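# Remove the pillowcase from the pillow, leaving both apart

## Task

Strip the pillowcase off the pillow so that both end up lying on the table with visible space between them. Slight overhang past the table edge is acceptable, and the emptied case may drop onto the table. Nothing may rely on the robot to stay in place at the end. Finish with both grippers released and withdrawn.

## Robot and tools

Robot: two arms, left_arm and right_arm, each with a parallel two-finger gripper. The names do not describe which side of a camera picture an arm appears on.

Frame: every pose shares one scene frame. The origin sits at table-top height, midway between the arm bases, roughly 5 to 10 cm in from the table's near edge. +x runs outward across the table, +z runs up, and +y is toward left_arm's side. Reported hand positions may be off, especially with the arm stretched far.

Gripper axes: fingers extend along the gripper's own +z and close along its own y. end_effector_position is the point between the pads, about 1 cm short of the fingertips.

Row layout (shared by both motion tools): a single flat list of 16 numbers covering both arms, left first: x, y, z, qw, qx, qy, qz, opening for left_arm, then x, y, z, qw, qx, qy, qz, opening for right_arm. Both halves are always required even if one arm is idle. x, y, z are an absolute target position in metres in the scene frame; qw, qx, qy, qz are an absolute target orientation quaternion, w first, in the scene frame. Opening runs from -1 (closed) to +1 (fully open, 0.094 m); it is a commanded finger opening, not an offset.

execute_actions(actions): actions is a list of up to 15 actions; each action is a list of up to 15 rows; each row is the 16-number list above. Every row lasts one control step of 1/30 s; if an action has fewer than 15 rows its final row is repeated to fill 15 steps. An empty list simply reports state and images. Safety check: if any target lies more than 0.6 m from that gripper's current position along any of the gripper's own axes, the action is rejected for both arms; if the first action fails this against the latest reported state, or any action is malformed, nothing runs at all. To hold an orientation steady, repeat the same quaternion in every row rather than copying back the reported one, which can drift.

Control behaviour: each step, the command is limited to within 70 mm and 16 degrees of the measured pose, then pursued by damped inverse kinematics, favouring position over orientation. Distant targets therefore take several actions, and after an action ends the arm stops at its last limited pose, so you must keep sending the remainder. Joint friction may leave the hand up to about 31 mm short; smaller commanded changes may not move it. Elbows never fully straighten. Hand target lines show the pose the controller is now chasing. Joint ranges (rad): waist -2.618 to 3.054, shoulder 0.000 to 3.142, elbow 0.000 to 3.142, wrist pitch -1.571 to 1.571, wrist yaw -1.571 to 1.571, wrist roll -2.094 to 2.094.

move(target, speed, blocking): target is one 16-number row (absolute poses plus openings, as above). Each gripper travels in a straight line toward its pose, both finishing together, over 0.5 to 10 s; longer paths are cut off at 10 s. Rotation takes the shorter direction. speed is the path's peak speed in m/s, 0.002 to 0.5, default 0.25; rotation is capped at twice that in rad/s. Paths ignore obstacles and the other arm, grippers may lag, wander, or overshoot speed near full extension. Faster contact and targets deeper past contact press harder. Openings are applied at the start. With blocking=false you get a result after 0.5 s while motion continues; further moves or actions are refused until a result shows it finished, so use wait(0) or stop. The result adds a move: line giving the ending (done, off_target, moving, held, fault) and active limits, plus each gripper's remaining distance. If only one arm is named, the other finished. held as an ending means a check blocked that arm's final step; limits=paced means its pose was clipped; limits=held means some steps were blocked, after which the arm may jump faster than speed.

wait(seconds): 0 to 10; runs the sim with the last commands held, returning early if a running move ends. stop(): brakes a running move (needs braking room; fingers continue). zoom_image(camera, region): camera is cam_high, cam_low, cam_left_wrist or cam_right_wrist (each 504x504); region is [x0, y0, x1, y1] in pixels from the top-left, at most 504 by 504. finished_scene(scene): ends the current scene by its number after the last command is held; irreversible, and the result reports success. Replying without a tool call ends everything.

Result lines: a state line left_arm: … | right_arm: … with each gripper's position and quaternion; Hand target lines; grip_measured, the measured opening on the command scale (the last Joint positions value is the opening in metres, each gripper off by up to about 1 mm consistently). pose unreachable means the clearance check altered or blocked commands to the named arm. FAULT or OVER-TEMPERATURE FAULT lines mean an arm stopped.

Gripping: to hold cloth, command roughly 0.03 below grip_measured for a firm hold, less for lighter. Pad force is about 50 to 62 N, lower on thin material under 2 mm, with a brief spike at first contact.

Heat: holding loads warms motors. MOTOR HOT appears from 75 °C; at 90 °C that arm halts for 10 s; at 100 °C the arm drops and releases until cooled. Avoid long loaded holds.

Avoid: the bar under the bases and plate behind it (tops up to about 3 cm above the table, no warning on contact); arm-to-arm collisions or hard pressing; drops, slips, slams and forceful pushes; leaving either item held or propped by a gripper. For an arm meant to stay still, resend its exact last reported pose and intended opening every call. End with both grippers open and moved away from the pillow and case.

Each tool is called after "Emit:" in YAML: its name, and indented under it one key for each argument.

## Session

Emit:
execute_actions:
  actions: []

Scene clock: 0.00 s.
left_arm: end_effector_position=(+0.2959, +0.4112, +0.3248) grip_measured=+1.000 end_effector_quat_wxyz=(+0.394, +0.024, +0.829, +0.396) | right_arm: end_effector_position=(+0.1221, -0.4933, +0.2995) grip_measured=+1.000 end_effector_quat_wxyz=(+0.179, +0.016, +0.957, -0.227)
Joint positions: left_arm=[-0.132  0.973  1.099 -0.66  -0.864  0.405  0.094] | right_arm=[-1.281  1.174  1.49  -1.341 -0.186 -1.135  0.094]
Joint velocities: left_arm=[ 0.007 -0.012  0.007  0.066 -0.022 -0.022  0.   ] | right_arm=[-0.007 -0.012  0.007  0.007  0.037  0.007  0.   ]
Motor temperatures (°C, as the motors report them): left_arm=[22 28 25 23 21 21] | right_arm=[21 27 25 24 23 24]
Hand target (left_arm): +0.296, +0.411, +0.325; +0.394, +0.024, +0.829, +0.396
Hand target (right_arm): +0.122, -0.493, +0.300; +0.179, +0.016, +0.957, -0.227

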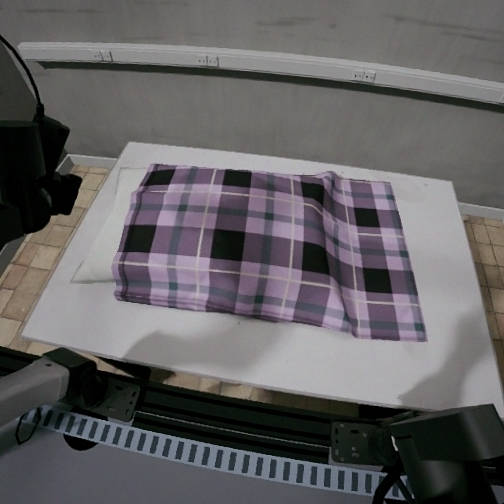

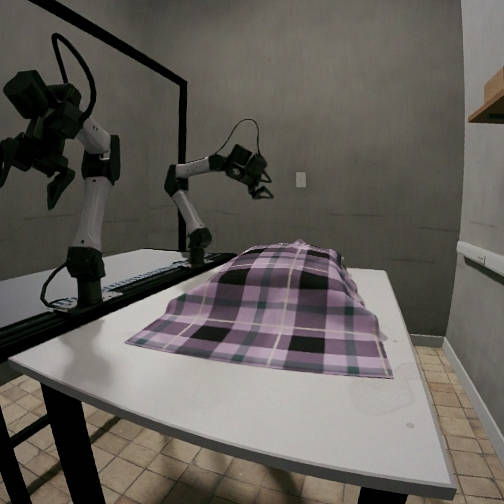

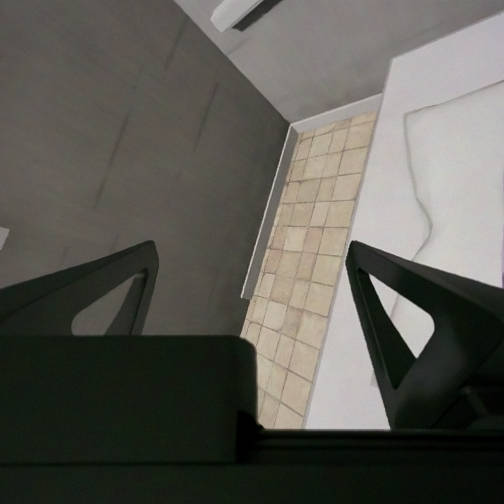

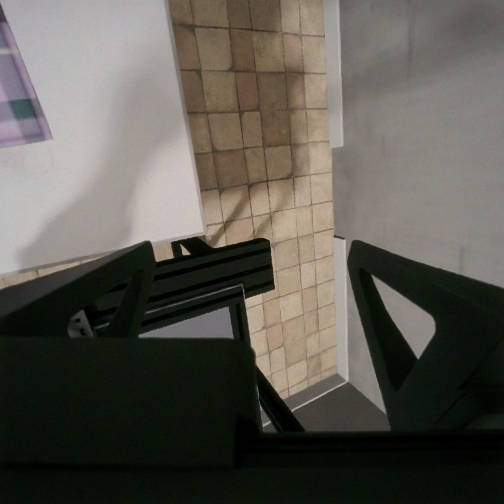

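Emit:
execute_actions:
  actions: []

Scene clock: 1.30 s.
left_arm: end_effector_position=(+0.2959, +0.4112, +0.3248) grip_measured=+1.000 end_effector_quat_wxyz=(+0.394, +0.024, +0.829, +0.396) | right_arm: end_effector_position=(+0.1221, -0.4933, +0.2995) grip_measured=+1.000 end_effector_quat_wxyz=(+0.179, +0.016, +0.957, -0.227)
Joint positions: left_arm=[-0.132  0.973  1.099 -0.66  -0.864  0.405  0.094] | right_arm=[-1.281  1.174  1.49  -1.341 -0.186 -1.135  0.094]
Joint velocities: left_arm=[ 0.007 -0.007  0.002  0.037 -0.051 -0.037  0.   ] | right_arm=[-0.002 -0.002  0.012  0.007 -0.066 -0.051  0.   ]
Motor temperatures (°C, as the motors report them): left_arm=[22 28 25 23 21 21] | right_arm=[21 27 26 24 23 24]
Hand target (left_arm): +0.296, +0.411, +0.325; +0.394, +0.024, +0.829, +0.396
Hand target (right_arm): +0.122, -0.493, +0.300; +0.179, +0.016, +0.957, -0.227

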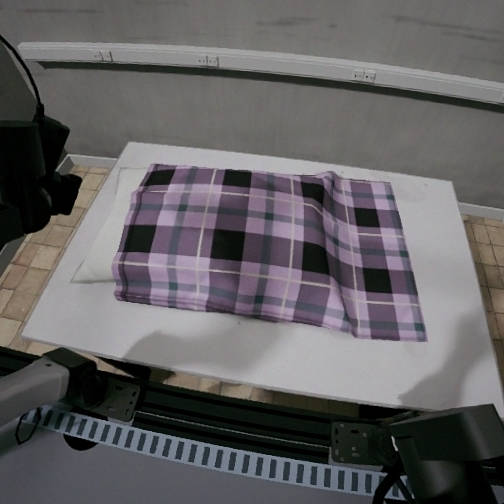

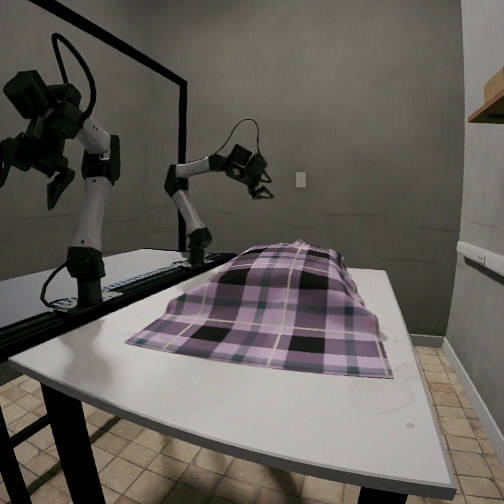

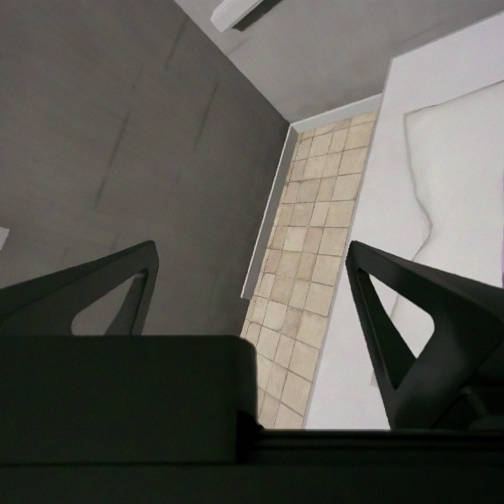

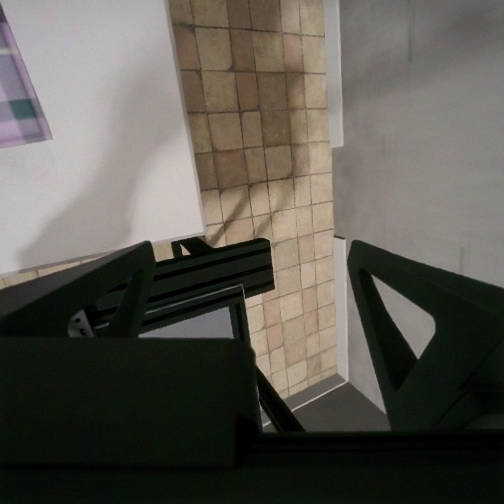

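Emit:
zoom_image:
  camera: "cam_high"
  region: [40, 140, 240, 340]

Emit:
move:
  target: [0.37,0.47,0.12,0,0,0.86,-0.51,0.0,0.37,-0.42,0.07,0,0,0.93,0.37,0.3]
  speed: 0.3

Region (40, 140, 240, 340) of cam_high's 504x504 image, scaled by 2.520, with more detail than that image has.

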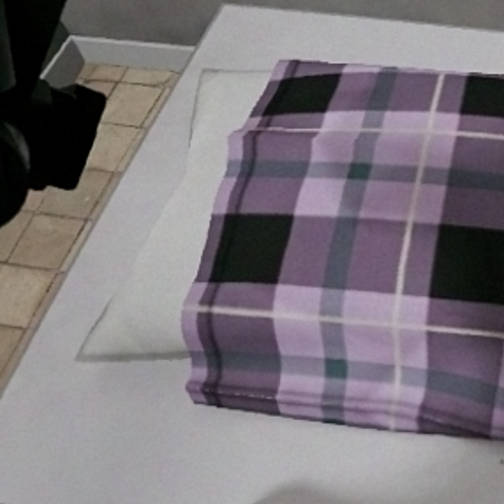

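Scene clock: 5.63 s.
left_arm: end_effector_position=(+0.3640, +0.4677, +0.1154) grip_measured=+0.002 end_effector_quat_wxyz=(+0.131, -0.084, +0.901, -0.406) | right_arm: end_effector_position=(+0.3669, -0.4224, +0.0673) grip_measured=+0.302 end_effector_quat_wxyz=(+0.050, +0.017, +0.940, +0.336)
Joint positions: left_arm=[ 0.759  2.192  1.867 -1.546  0.814  0.682  0.047] | right_arm=[-0.713  2.402  2.008 -1.567 -0.626 -0.755  0.061]
Joint velocities: left_arm=[ 0.002  0.002  0.027  0.066  0.037  0.007 -0.001] | right_arm=[-0.007 -0.017 -0.012 -0.066  0.007  0.11  -0.001]
Motor temperatures (°C, as the motors report them): left_arm=[22 28 26 24 21 21] | right_arm=[21 28 26 24 23 24]
Hand target (left_arm): +0.365, +0.470, +0.119; +0.136, -0.088, +0.897, -0.410
Hand target (right_arm): +0.371, -0.422, +0.071; +0.055, +0.020, +0.939, +0.338
Off the commanded pose (left_arm): 0.008 m, 22 deg; orientation clipped at the last step of the last action.
Off the commanded pose (right_arm): 0.005 m, 7 deg.
joint sent to its limit (left arm) — the command would take joint 4 (wrist pitch) past its lower limit, so that joint was sent only as far as its limit.
joint sent to its limit (right arm) — the command would take joint 4 (wrist pitch) past its lower limit, so that joint was sent only as far as its limit.
move: off_target (left_arm, right_arm); limits=paced

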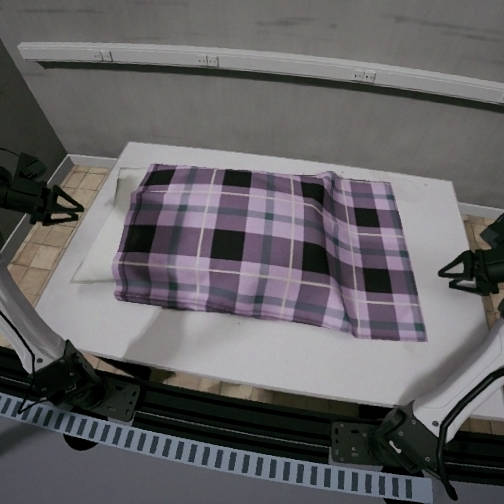

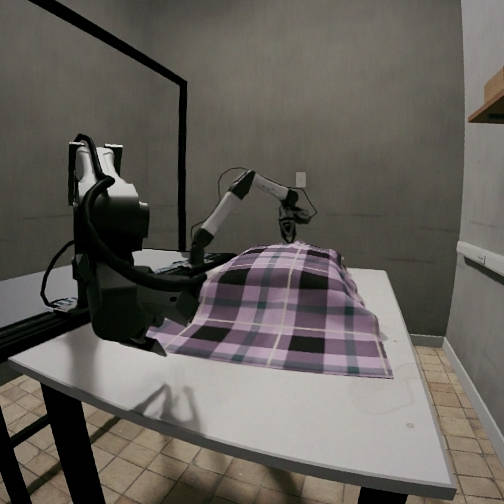

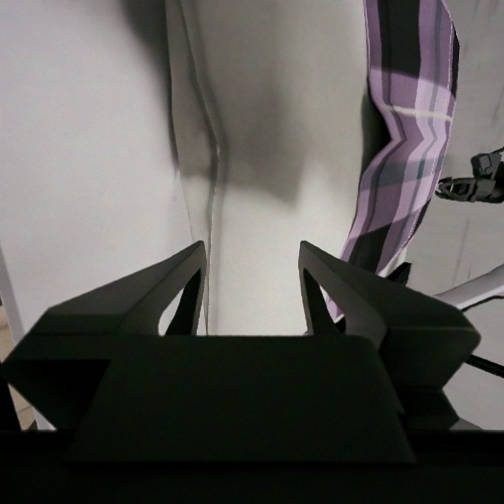

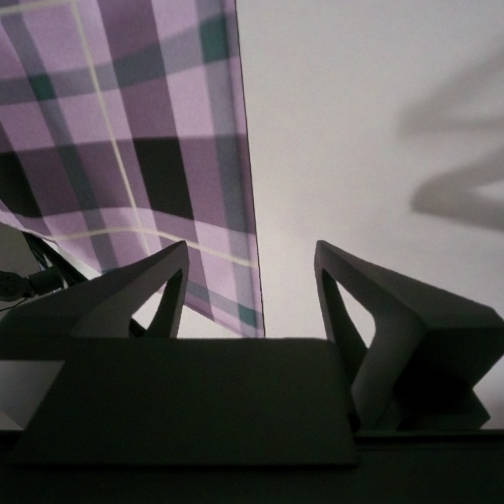

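Emit:
move:
  target: [0.37,0.46,0.03,0,0,0.86,-0.51,0.0,0.37,-0.41,0.035,0,0,0.93,0.37,0.3]
  speed: 0.12

Scene clock: 8.20 s.
left_arm: end_effector_position=(+0.3656, +0.4597, +0.0288) grip_measured=+0.002 end_effector_quat_wxyz=(+0.070, -0.053, +0.889, -0.450) | right_arm: end_effector_position=(+0.3671, -0.4107, +0.0373) grip_measured=+0.302 end_effector_quat_wxyz=(+0.017, +0.014, +0.933, +0.360)
Joint positions: left_arm=[ 0.736  2.462  1.928 -1.548  0.792  0.811  0.047] | right_arm=[-0.687  2.493  2.023 -1.574 -0.628 -0.764  0.061]
Joint velocities: left_arm=[ 0.012  0.007 -0.002 -0.037 -0.037 -0.051 -0.001] | right_arm=[-0.007  0.007  0.007 -0.037  0.007 -0.037  0.   ]
Motor temperatures (°C, as the motors report them): left_arm=[22 29 27 23 21 21] | right_arm=[21 30 27 24 23 24]
Hand target (left_arm): +0.368, +0.458, +0.030; +0.069, -0.043, +0.891, -0.447
Hand target (right_arm): +0.370, -0.410, +0.035; +0.016, +0.006, +0.933, +0.359
Off the commanded pose (left_arm): 0.005 m, 13 deg.
Off the commanded pose (right_arm): 0.004 m, 3 deg.
joint sent to its limit (left arm) — the command would take joint 4 (wrist pitch) past its lower limit, so that joint was sent only as far as its limit.
joint sent to its limit (right arm) — the command would take joint 4 (wrist pitch) past its lower limit, so that joint was sent only as far as its limit.
move: off_target (left_arm, right_arm)

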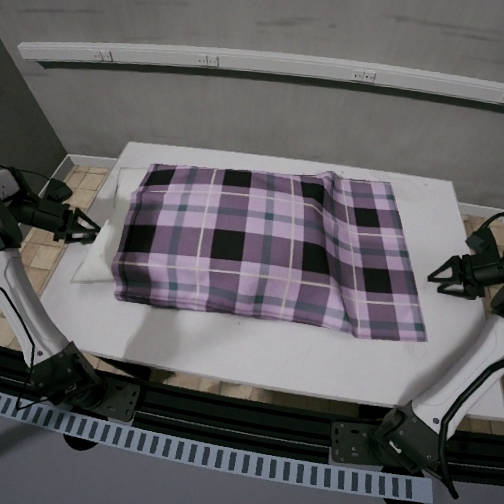

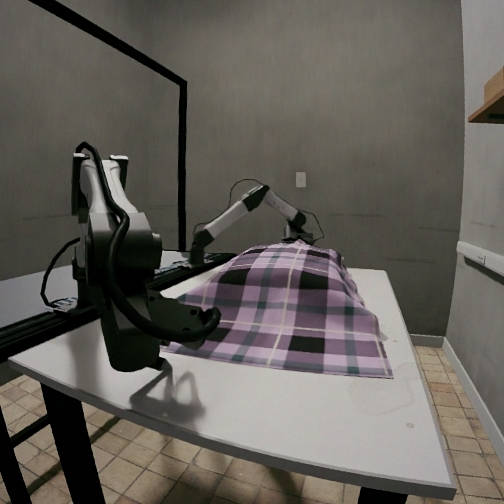

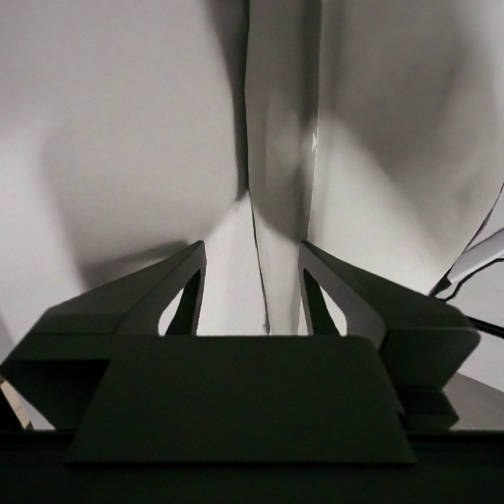

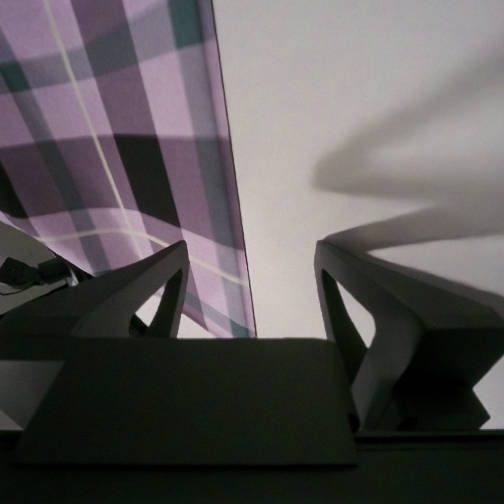

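Emit:
move:
  target: [0.37,0.385,0.026,0,0,0.86,-0.51,0.0,0.37,-0.32,0.033,0,0,0.93,0.37,0.3]
  speed: 0.05

Scene clock: 10.90 s.
left_arm: end_effector_position=(+0.3725, +0.3954, +0.0259) grip_measured=+0.002 end_effector_quat_wxyz=(+0.026, -0.006, +0.876, -0.481) | right_arm: end_effector_position=(+0.3700, -0.3245, +0.0369) grip_measured=+0.302 end_effector_quat_wxyz=(-0.002, +0.002, +0.928, +0.372)
Joint positions: left_arm=[ 0.593  2.462  1.863 -1.548  0.826  0.812  0.047] | right_arm=[-0.507  2.328  1.728 -1.38  -0.697 -0.605  0.061]
Joint velocities: left_arm=[ 0.002 -0.002  0.007 -0.051  0.051  0.051 -0.001] | right_arm=[ 0.007 -0.007  0.002  0.007  0.007  0.037 -0.   ]
Motor temperatures (°C, as the motors report them): left_arm=[22 31 27 23 21 21] | right_arm=[21 31 27 24 23 24]
Hand target (left_arm): +0.369, +0.385, +0.026; +0.015, -0.010, +0.869, -0.495
Hand target (right_arm): +0.370, -0.320, +0.033; -0.000, -0.000, +0.929, +0.371
Off the commanded pose (left_arm): 0.011 m, 5 deg.
Off the commanded pose (right_arm): 0.006 m, 0 deg.
joint sent to its limit (left arm) — the command would take joint 4 (wrist pitch) past its lower limit, so that joint was sent only as far as its limit.
move: off_target (left_arm)

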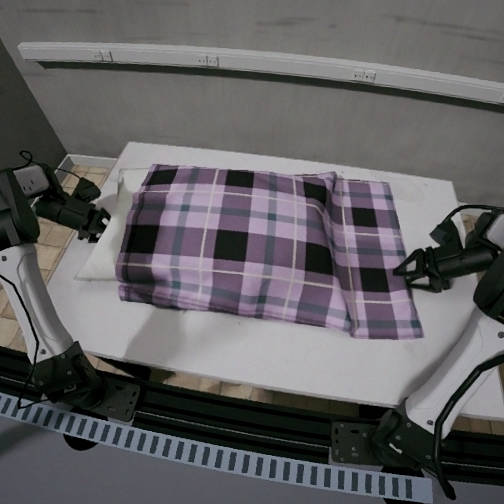

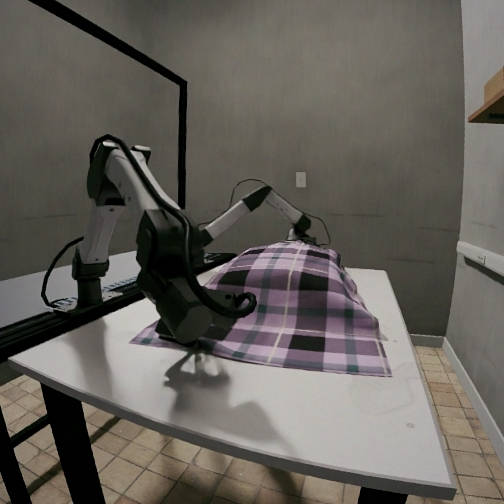

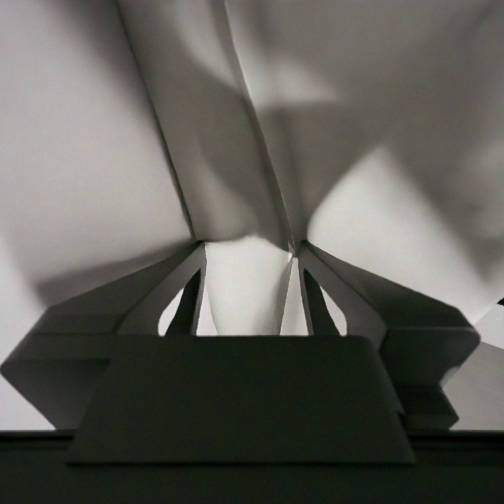

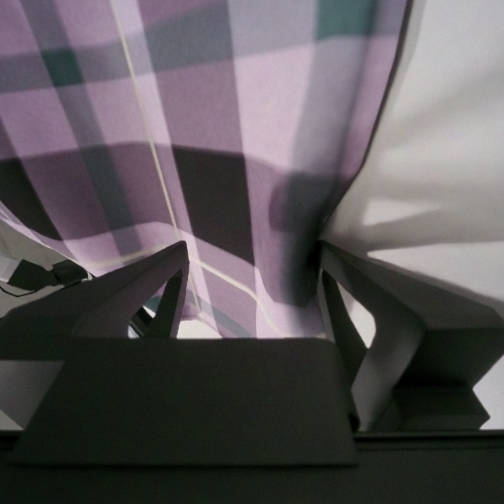

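Emit:
move:
  target: [0.37,0.385,0.026,0,0,0.86,-0.51,-1,0.37,-0.32,0.033,0,0,0.93,0.37,-1]
  speed: 0.05

Scene clock: 12.17 s.
left_arm: end_effector_position=(+0.3736, +0.3949, +0.0267) grip_measured=-0.977 end_effector_quat_wxyz=(+0.029, -0.007, +0.875, -0.484) | right_arm: end_effector_position=(+0.3711, -0.3227, +0.0332) grip_measured=-0.967 end_effector_quat_wxyz=(+0.001, -0.001, +0.929, +0.370)
Joint positions: left_arm=[ 0.593  2.462  1.863 -1.548  0.835  0.812  0.001] | right_arm=[-0.501  2.328  1.717 -1.358 -0.697 -0.601  0.002]
Joint velocities: left_arm=[-0.002 -0.012 -0.007 -0.066  0.022 -0.007  0.   ] | right_arm=[ 0.007  0.012 -0.007 -0.007 -0.007 -0.051 -0.   ]
Motor temperatures (°C, as the motors report them): left_arm=[22 31 27 24 21 21] | right_arm=[21 32 27 24 23 24]
Hand target (left_arm): +0.370, +0.385, +0.026; +0.016, -0.010, +0.868, -0.496
Hand target (right_arm): +0.370, -0.320, +0.033; -0.000, +0.000, +0.929, +0.370
Off the commanded pose (left_arm): 0.011 m, 5 deg.
Off the commanded pose (right_arm): 0.003 m, 0 deg.
joint sent to its limit (left arm) — the command would take joint 4 (wrist pitch) past its lower limit, so that joint was sent only as far as its limit.
move: off_target (left_arm)

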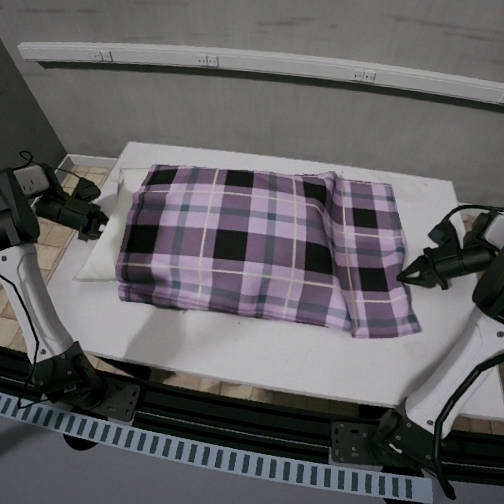

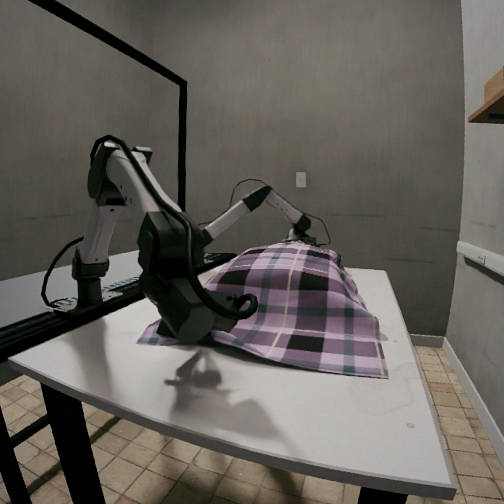

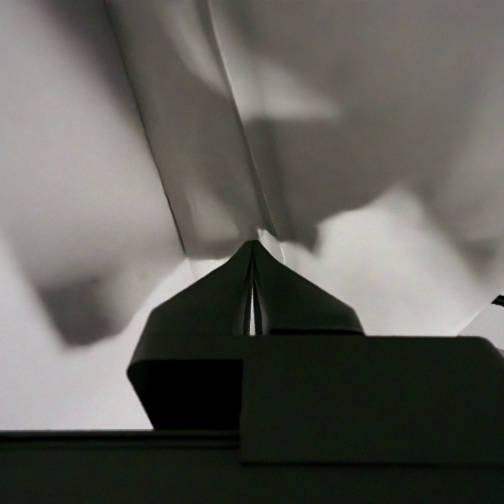

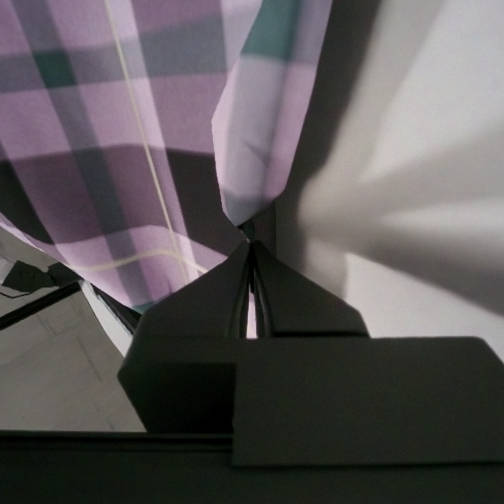

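Emit:
move:
  target: [0.37,0.44,0.07,0,0,0.86,-0.51,0.0,0.37,-0.47,0.22,0.2,0.12,0.94,0.2,-1]
  speed: 0.2

Scene clock: 15.57 s.
left_arm: end_effector_position=(+0.3697, +0.4363, +0.0589) grip_measured=-0.003 end_effector_quat_wxyz=(+0.075, -0.050, +0.886, -0.455) | right_arm: end_effector_position=(+0.3707, -0.4619, +0.2115) grip_measured=-0.967 end_effector_quat_wxyz=(+0.193, +0.112, +0.952, +0.211)
Joint positions: left_arm=[ 0.69   2.361  1.863 -1.548  0.828  0.766  0.047] | right_arm=[-0.786  2.071  2.105 -1.531 -0.603 -0.473  0.002]
Joint velocities: left_arm=[-0.002 -0.007  0.002  0.066 -0.022  0.007 -0.   ] | right_arm=[-0.012 -0.007 -0.002 -0.051 -0.022  0.051  0.   ]
Motor temperatures (°C, as the motors report them): left_arm=[22 33 27 24 22 21] | right_arm=[21 34 27 24 23 24]
Hand target (left_arm): +0.371, +0.440, +0.069; +0.082, -0.048, +0.890, -0.447
Hand target (right_arm): +0.368, -0.468, +0.220; +0.201, +0.119, +0.952, +0.199
Off the commanded pose (left_arm): 0.012 m, 12 deg.
Off the commanded pose (right_arm): 0.012 m, 2 deg.
joint sent to its limit (left arm) — the command would take joint 4 (wrist pitch) past its lower limit, so that joint was sent only as far as its limit.
move: off_target (left_arm, right_arm)

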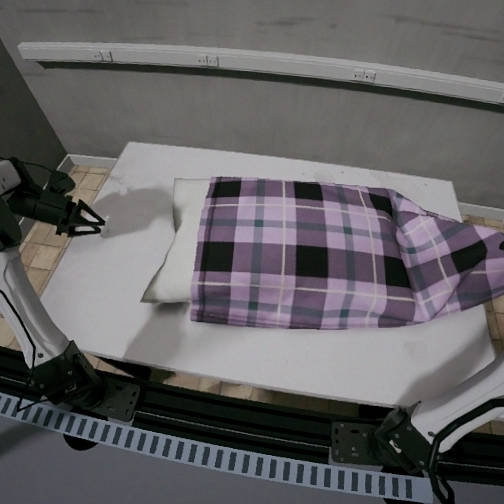

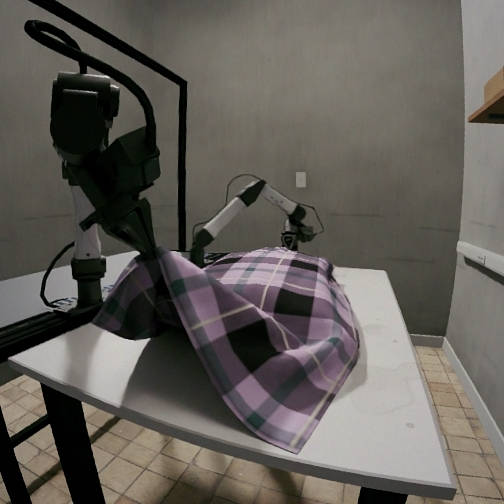

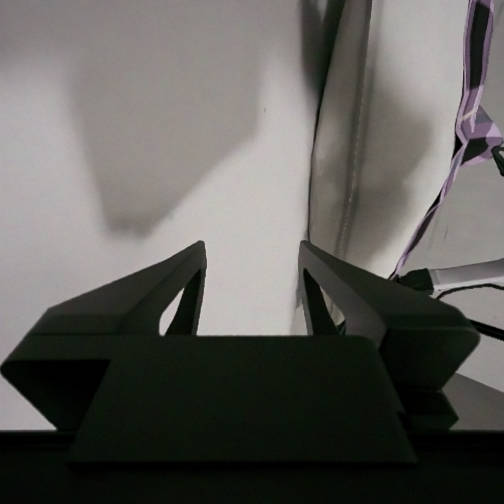

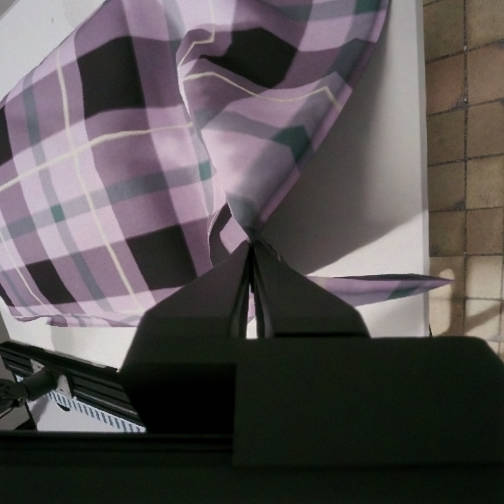

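Emit:
move:
  target: [0.36,0.33,0.026,0,0,0.803,-0.596,0.0,0.37,-0.47,0.22,0.2,0.12,0.94,0.2,-1]
  speed: 0.15

Scene clock: 17.40 s.
left_arm: end_effector_position=(+0.3628, +0.3357, +0.0287) grip_measured=-0.003 end_effector_quat_wxyz=(+0.024, -0.008, +0.823, -0.567) | right_arm: end_effector_position=(+0.3708, -0.4621, +0.2140) grip_measured=-0.967 end_effector_quat_wxyz=(+0.194, +0.113, +0.952, +0.209)
Joint positions: left_arm=[ 0.51   2.461  1.695 -1.548  1.009  0.895  0.047] | right_arm=[-0.786  2.071  2.116 -1.537 -0.602 -0.468  0.002]
Joint velocities: left_arm=[ 0.002 -0.007 -0.002  0.037  0.007  0.022  0.001] | right_arm=[ 0.002  0.002 -0.012 -0.051 -0.022  0.022  0.001]
Motor temperatures (°C, as the motors report them): left_arm=[22 34 27 24 22 21] | right_arm=[21 34 28 24 23 24]
Hand target (left_arm): +0.358, +0.330, +0.027; +0.014, -0.013, +0.816, -0.578
Hand target (right_arm): +0.370, -0.470, +0.220; +0.202, +0.121, +0.951, +0.202
Off the commanded pose (left_arm): 0.007 m, 5 deg.
Off the commanded pose (right_arm): 0.010 m, 2 deg.
joint sent to its limit (left arm) — the command would take joint 4 (wrist pitch) past its lower limit, so that joint was sent only as far as its limit.
move: off_target (left_arm)

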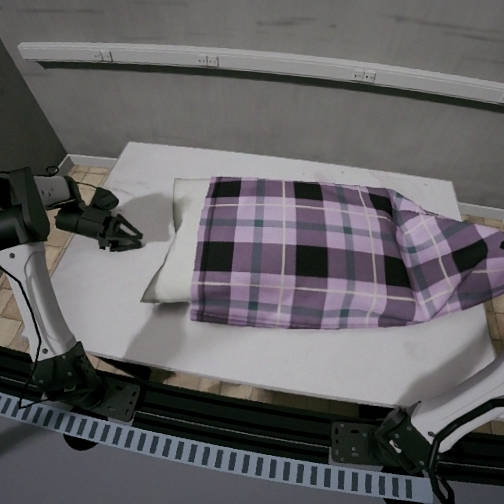

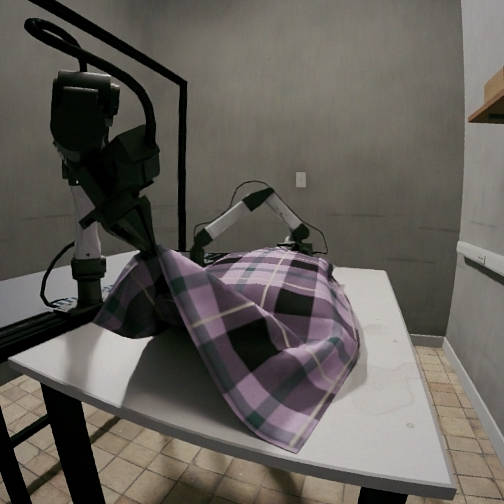

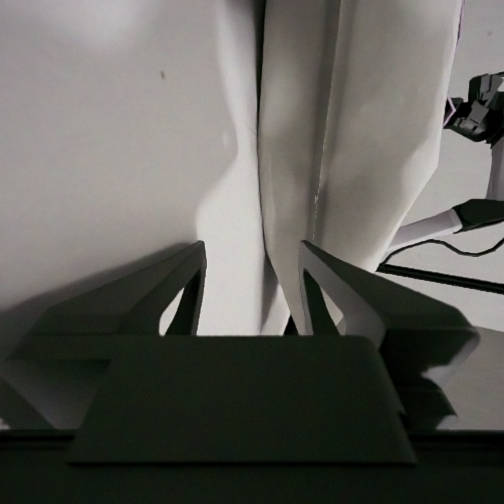

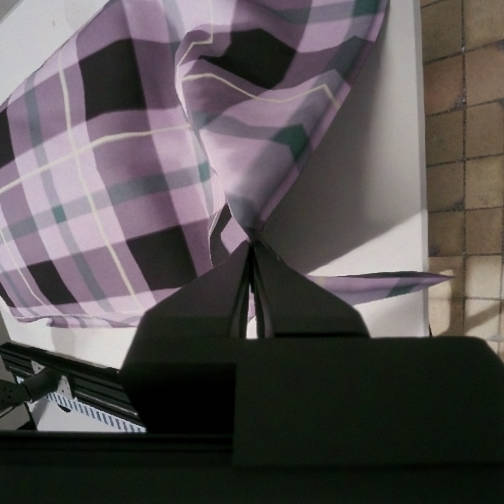

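Emit:
move:
  target: [0.36,0.225,0.023,0,0,0.803,-0.596,0.0,0.37,-0.47,0.22,0.2,0.12,0.94,0.2,-1]
  speed: 0.05

Scene clock: 20.07 s.
left_arm: end_effector_position=(+0.3619, +0.2317, +0.0238) grip_measured=-0.003 end_effector_quat_wxyz=(-0.002, -0.008, +0.802, -0.597) | right_arm: end_effector_position=(+0.3707, -0.4621, +0.2140) grip_measured=-0.967 end_effector_quat_wxyz=(+0.194, +0.114, +0.952, +0.209)
Joint positions: left_arm=[ 0.258  2.355  1.437 -1.171  1.186  0.571  0.047] | right_arm=[-0.786  2.071  2.116 -1.537 -0.602 -0.468  0.002]
Joint velocities: left_arm=[-0.002 -0.012  0.007 -0.037  0.037  0.037 -0.001] | right_arm=[-0.007  0.002 -0.012 -0.022 -0.037  0.022 -0.001]
Motor temperatures (°C, as the motors report them): left_arm=[22 35 27 24 22 21] | right_arm=[21 35 28 24 23 24]
Hand target (left_arm): +0.358, +0.226, +0.023; -0.003, +0.000, +0.804, -0.595
Hand target (right_arm): +0.370, -0.470, +0.220; +0.202, +0.121, +0.951, +0.202
Off the commanded pose (left_arm): 0.007 m, 1 deg.
Off the commanded pose (right_arm): 0.010 m, 2 deg.
move: done

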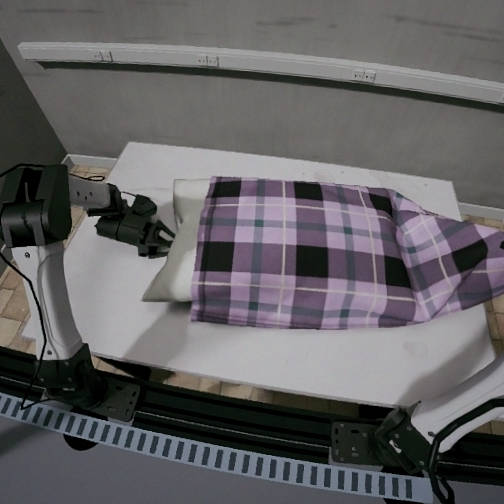

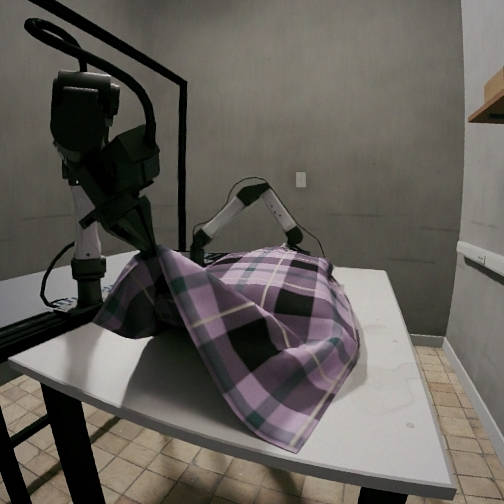

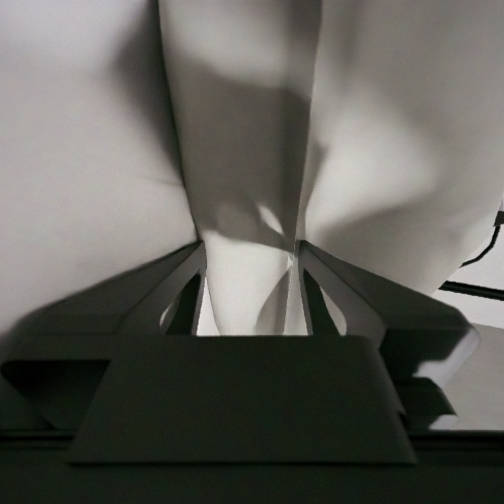

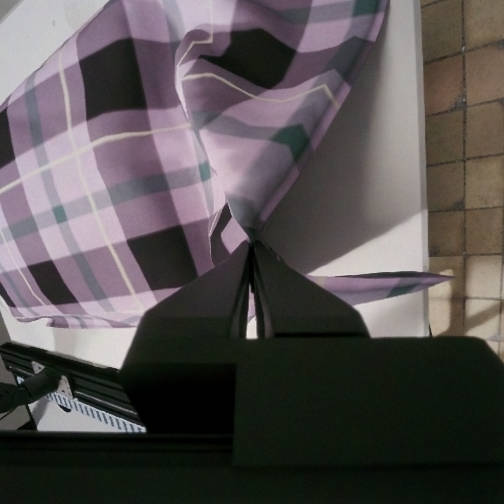

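Emit:
move:
  target: [0.36,0.215,0.021,0,0,0.803,-0.596,-1,0.37,-0.47,0.22,0.2,0.12,0.94,0.2,-1]
  speed: 0.03

Scene clock: 21.07 s.
left_arm: end_effector_position=(+0.3642, +0.2225, +0.0219) grip_measured=-0.964 end_effector_quat_wxyz=(+0.000, -0.008, +0.803, -0.596) | right_arm: end_effector_position=(+0.3707, -0.4621, +0.2140) grip_measured=-0.967 end_effector_quat_wxyz=(+0.194, +0.114, +0.952, +0.209)
Joint positions: left_arm=[ 0.232  2.339  1.41  -1.089  1.197  0.498  0.002] | right_arm=[-0.786  2.071  2.116 -1.537 -0.602 -0.468  0.002]
Joint velocities: left_arm=[ 0.012  0.002  0.002 -0.007 -0.037  0.066 -0.001] | right_arm=[-0.007  0.002  0.007 -0.051 -0.022  0.022 -0.001]
Motor temperatures (°C, as the motors report them): left_arm=[22 35 27 24 22 21] | right_arm=[21 35 28 24 23 24]
Hand target (left_arm): +0.360, +0.215, +0.021; -0.001, +0.001, +0.803, -0.596
Hand target (right_arm): +0.370, -0.470, +0.220; +0.202, +0.121, +0.951, +0.202
Off the commanded pose (left_arm): 0.009 m, 1 deg.
Off the commanded pose (right_arm): 0.010 m, 2 deg.
move: done

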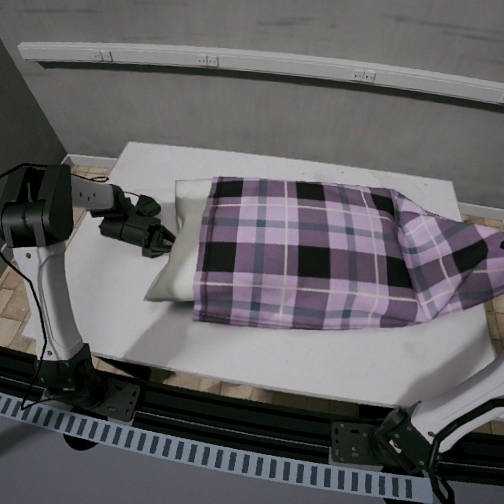

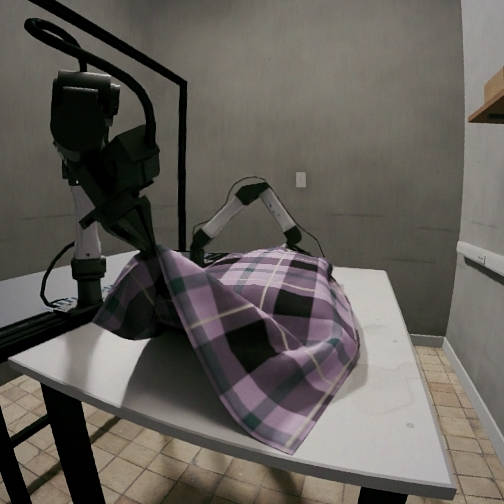

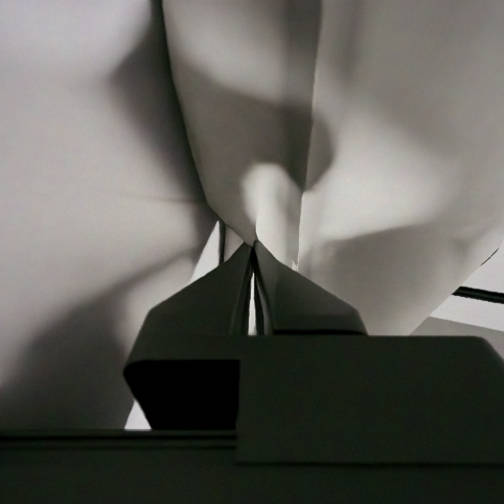

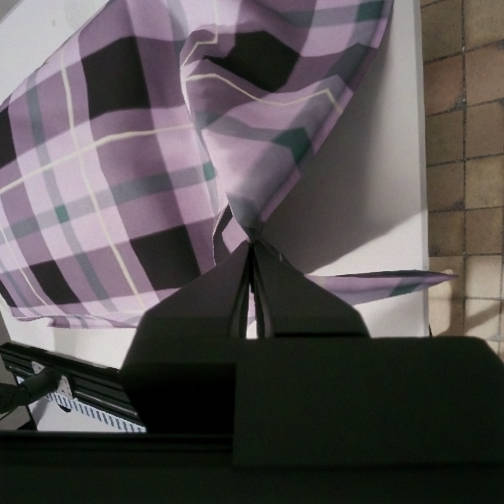

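Gripped. Pull apart.

Emit:
move:
  target: [0.36,0.53,0.06,0,0,0.94,-0.34,-1,0.36,-0.58,0.36,0.3,0.2,0.92,-0.1,-1]
  speed: 0.1

Scene clock: 25.10 s.
left_arm: end_effector_position=(+0.3625, +0.5256, +0.0541) grip_measured=-0.964 end_effector_quat_wxyz=(+0.064, -0.028, +0.952, -0.297) | right_arm: end_effector_position=(+0.3636, -0.5705, +0.3562) grip_measured=-0.967 end_effector_quat_wxyz=(+0.321, +0.187, +0.922, -0.106)
Joint positions: left_arm=[ 0.776  2.399  2.107 -1.55   0.525  0.759  0.002] | right_arm=[-0.839  2.167  2.836 -1.574 -0.191 -0.308  0.002]
Joint velocities: left_arm=[ 0.002  0.007 -0.017 -0.022 -0.051  0.022 -0.001] | right_arm=[ 0.007 -0.002  0.017  0.037 -0.037 -0.007 -0.001]
Motor temperatures (°C, as the motors report them): left_arm=[22 36 27 23 22 21] | right_arm=[21 36 29 25 23 24]
Hand target (left_arm): +0.364, +0.529, +0.057; +0.069, -0.025, +0.953, -0.294
Hand target (right_arm): +0.359, -0.578, +0.359; +0.323, +0.199, +0.918, -0.115
Off the commanded pose (left_arm): 0.008 m, 9 deg.
Off the commanded pose (right_arm): 0.011 m, 3 deg.
joint sent to its limit (left arm) — the command would take joint 4 (wrist pitch) past its lower limit, so that joint was sent only as far as its limit.
joint sent to its limit (right arm) — the command would take joint 4 (wrist pitch) past its lower limit, so that joint was sent only as far as its limit.
move: off_target (left_arm, right_arm)

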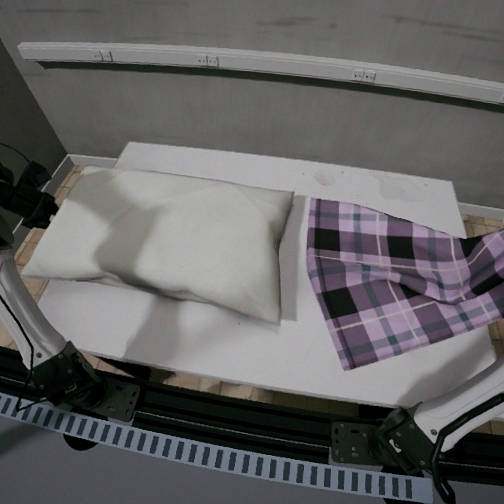

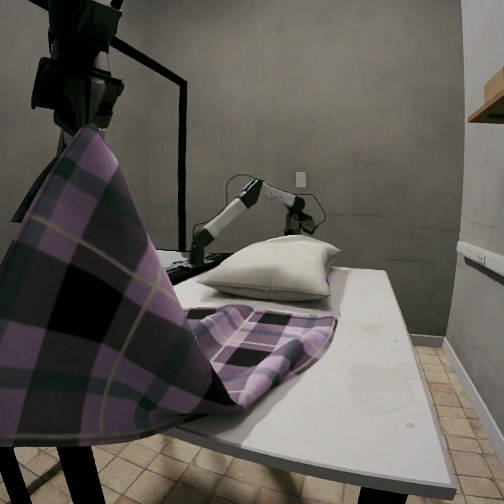

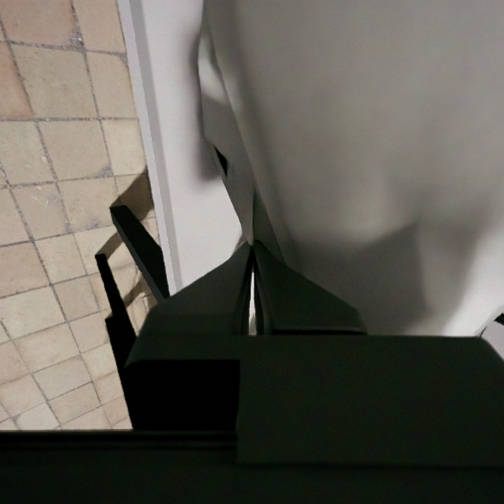

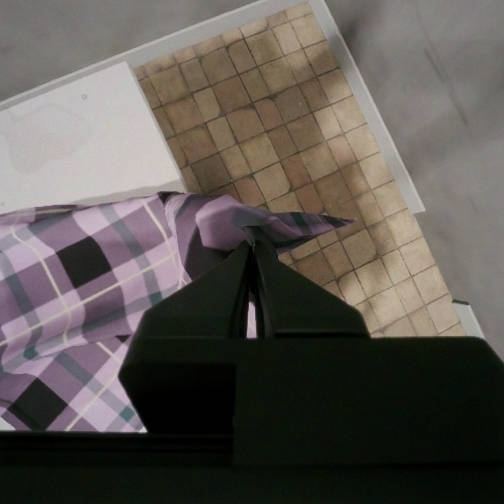

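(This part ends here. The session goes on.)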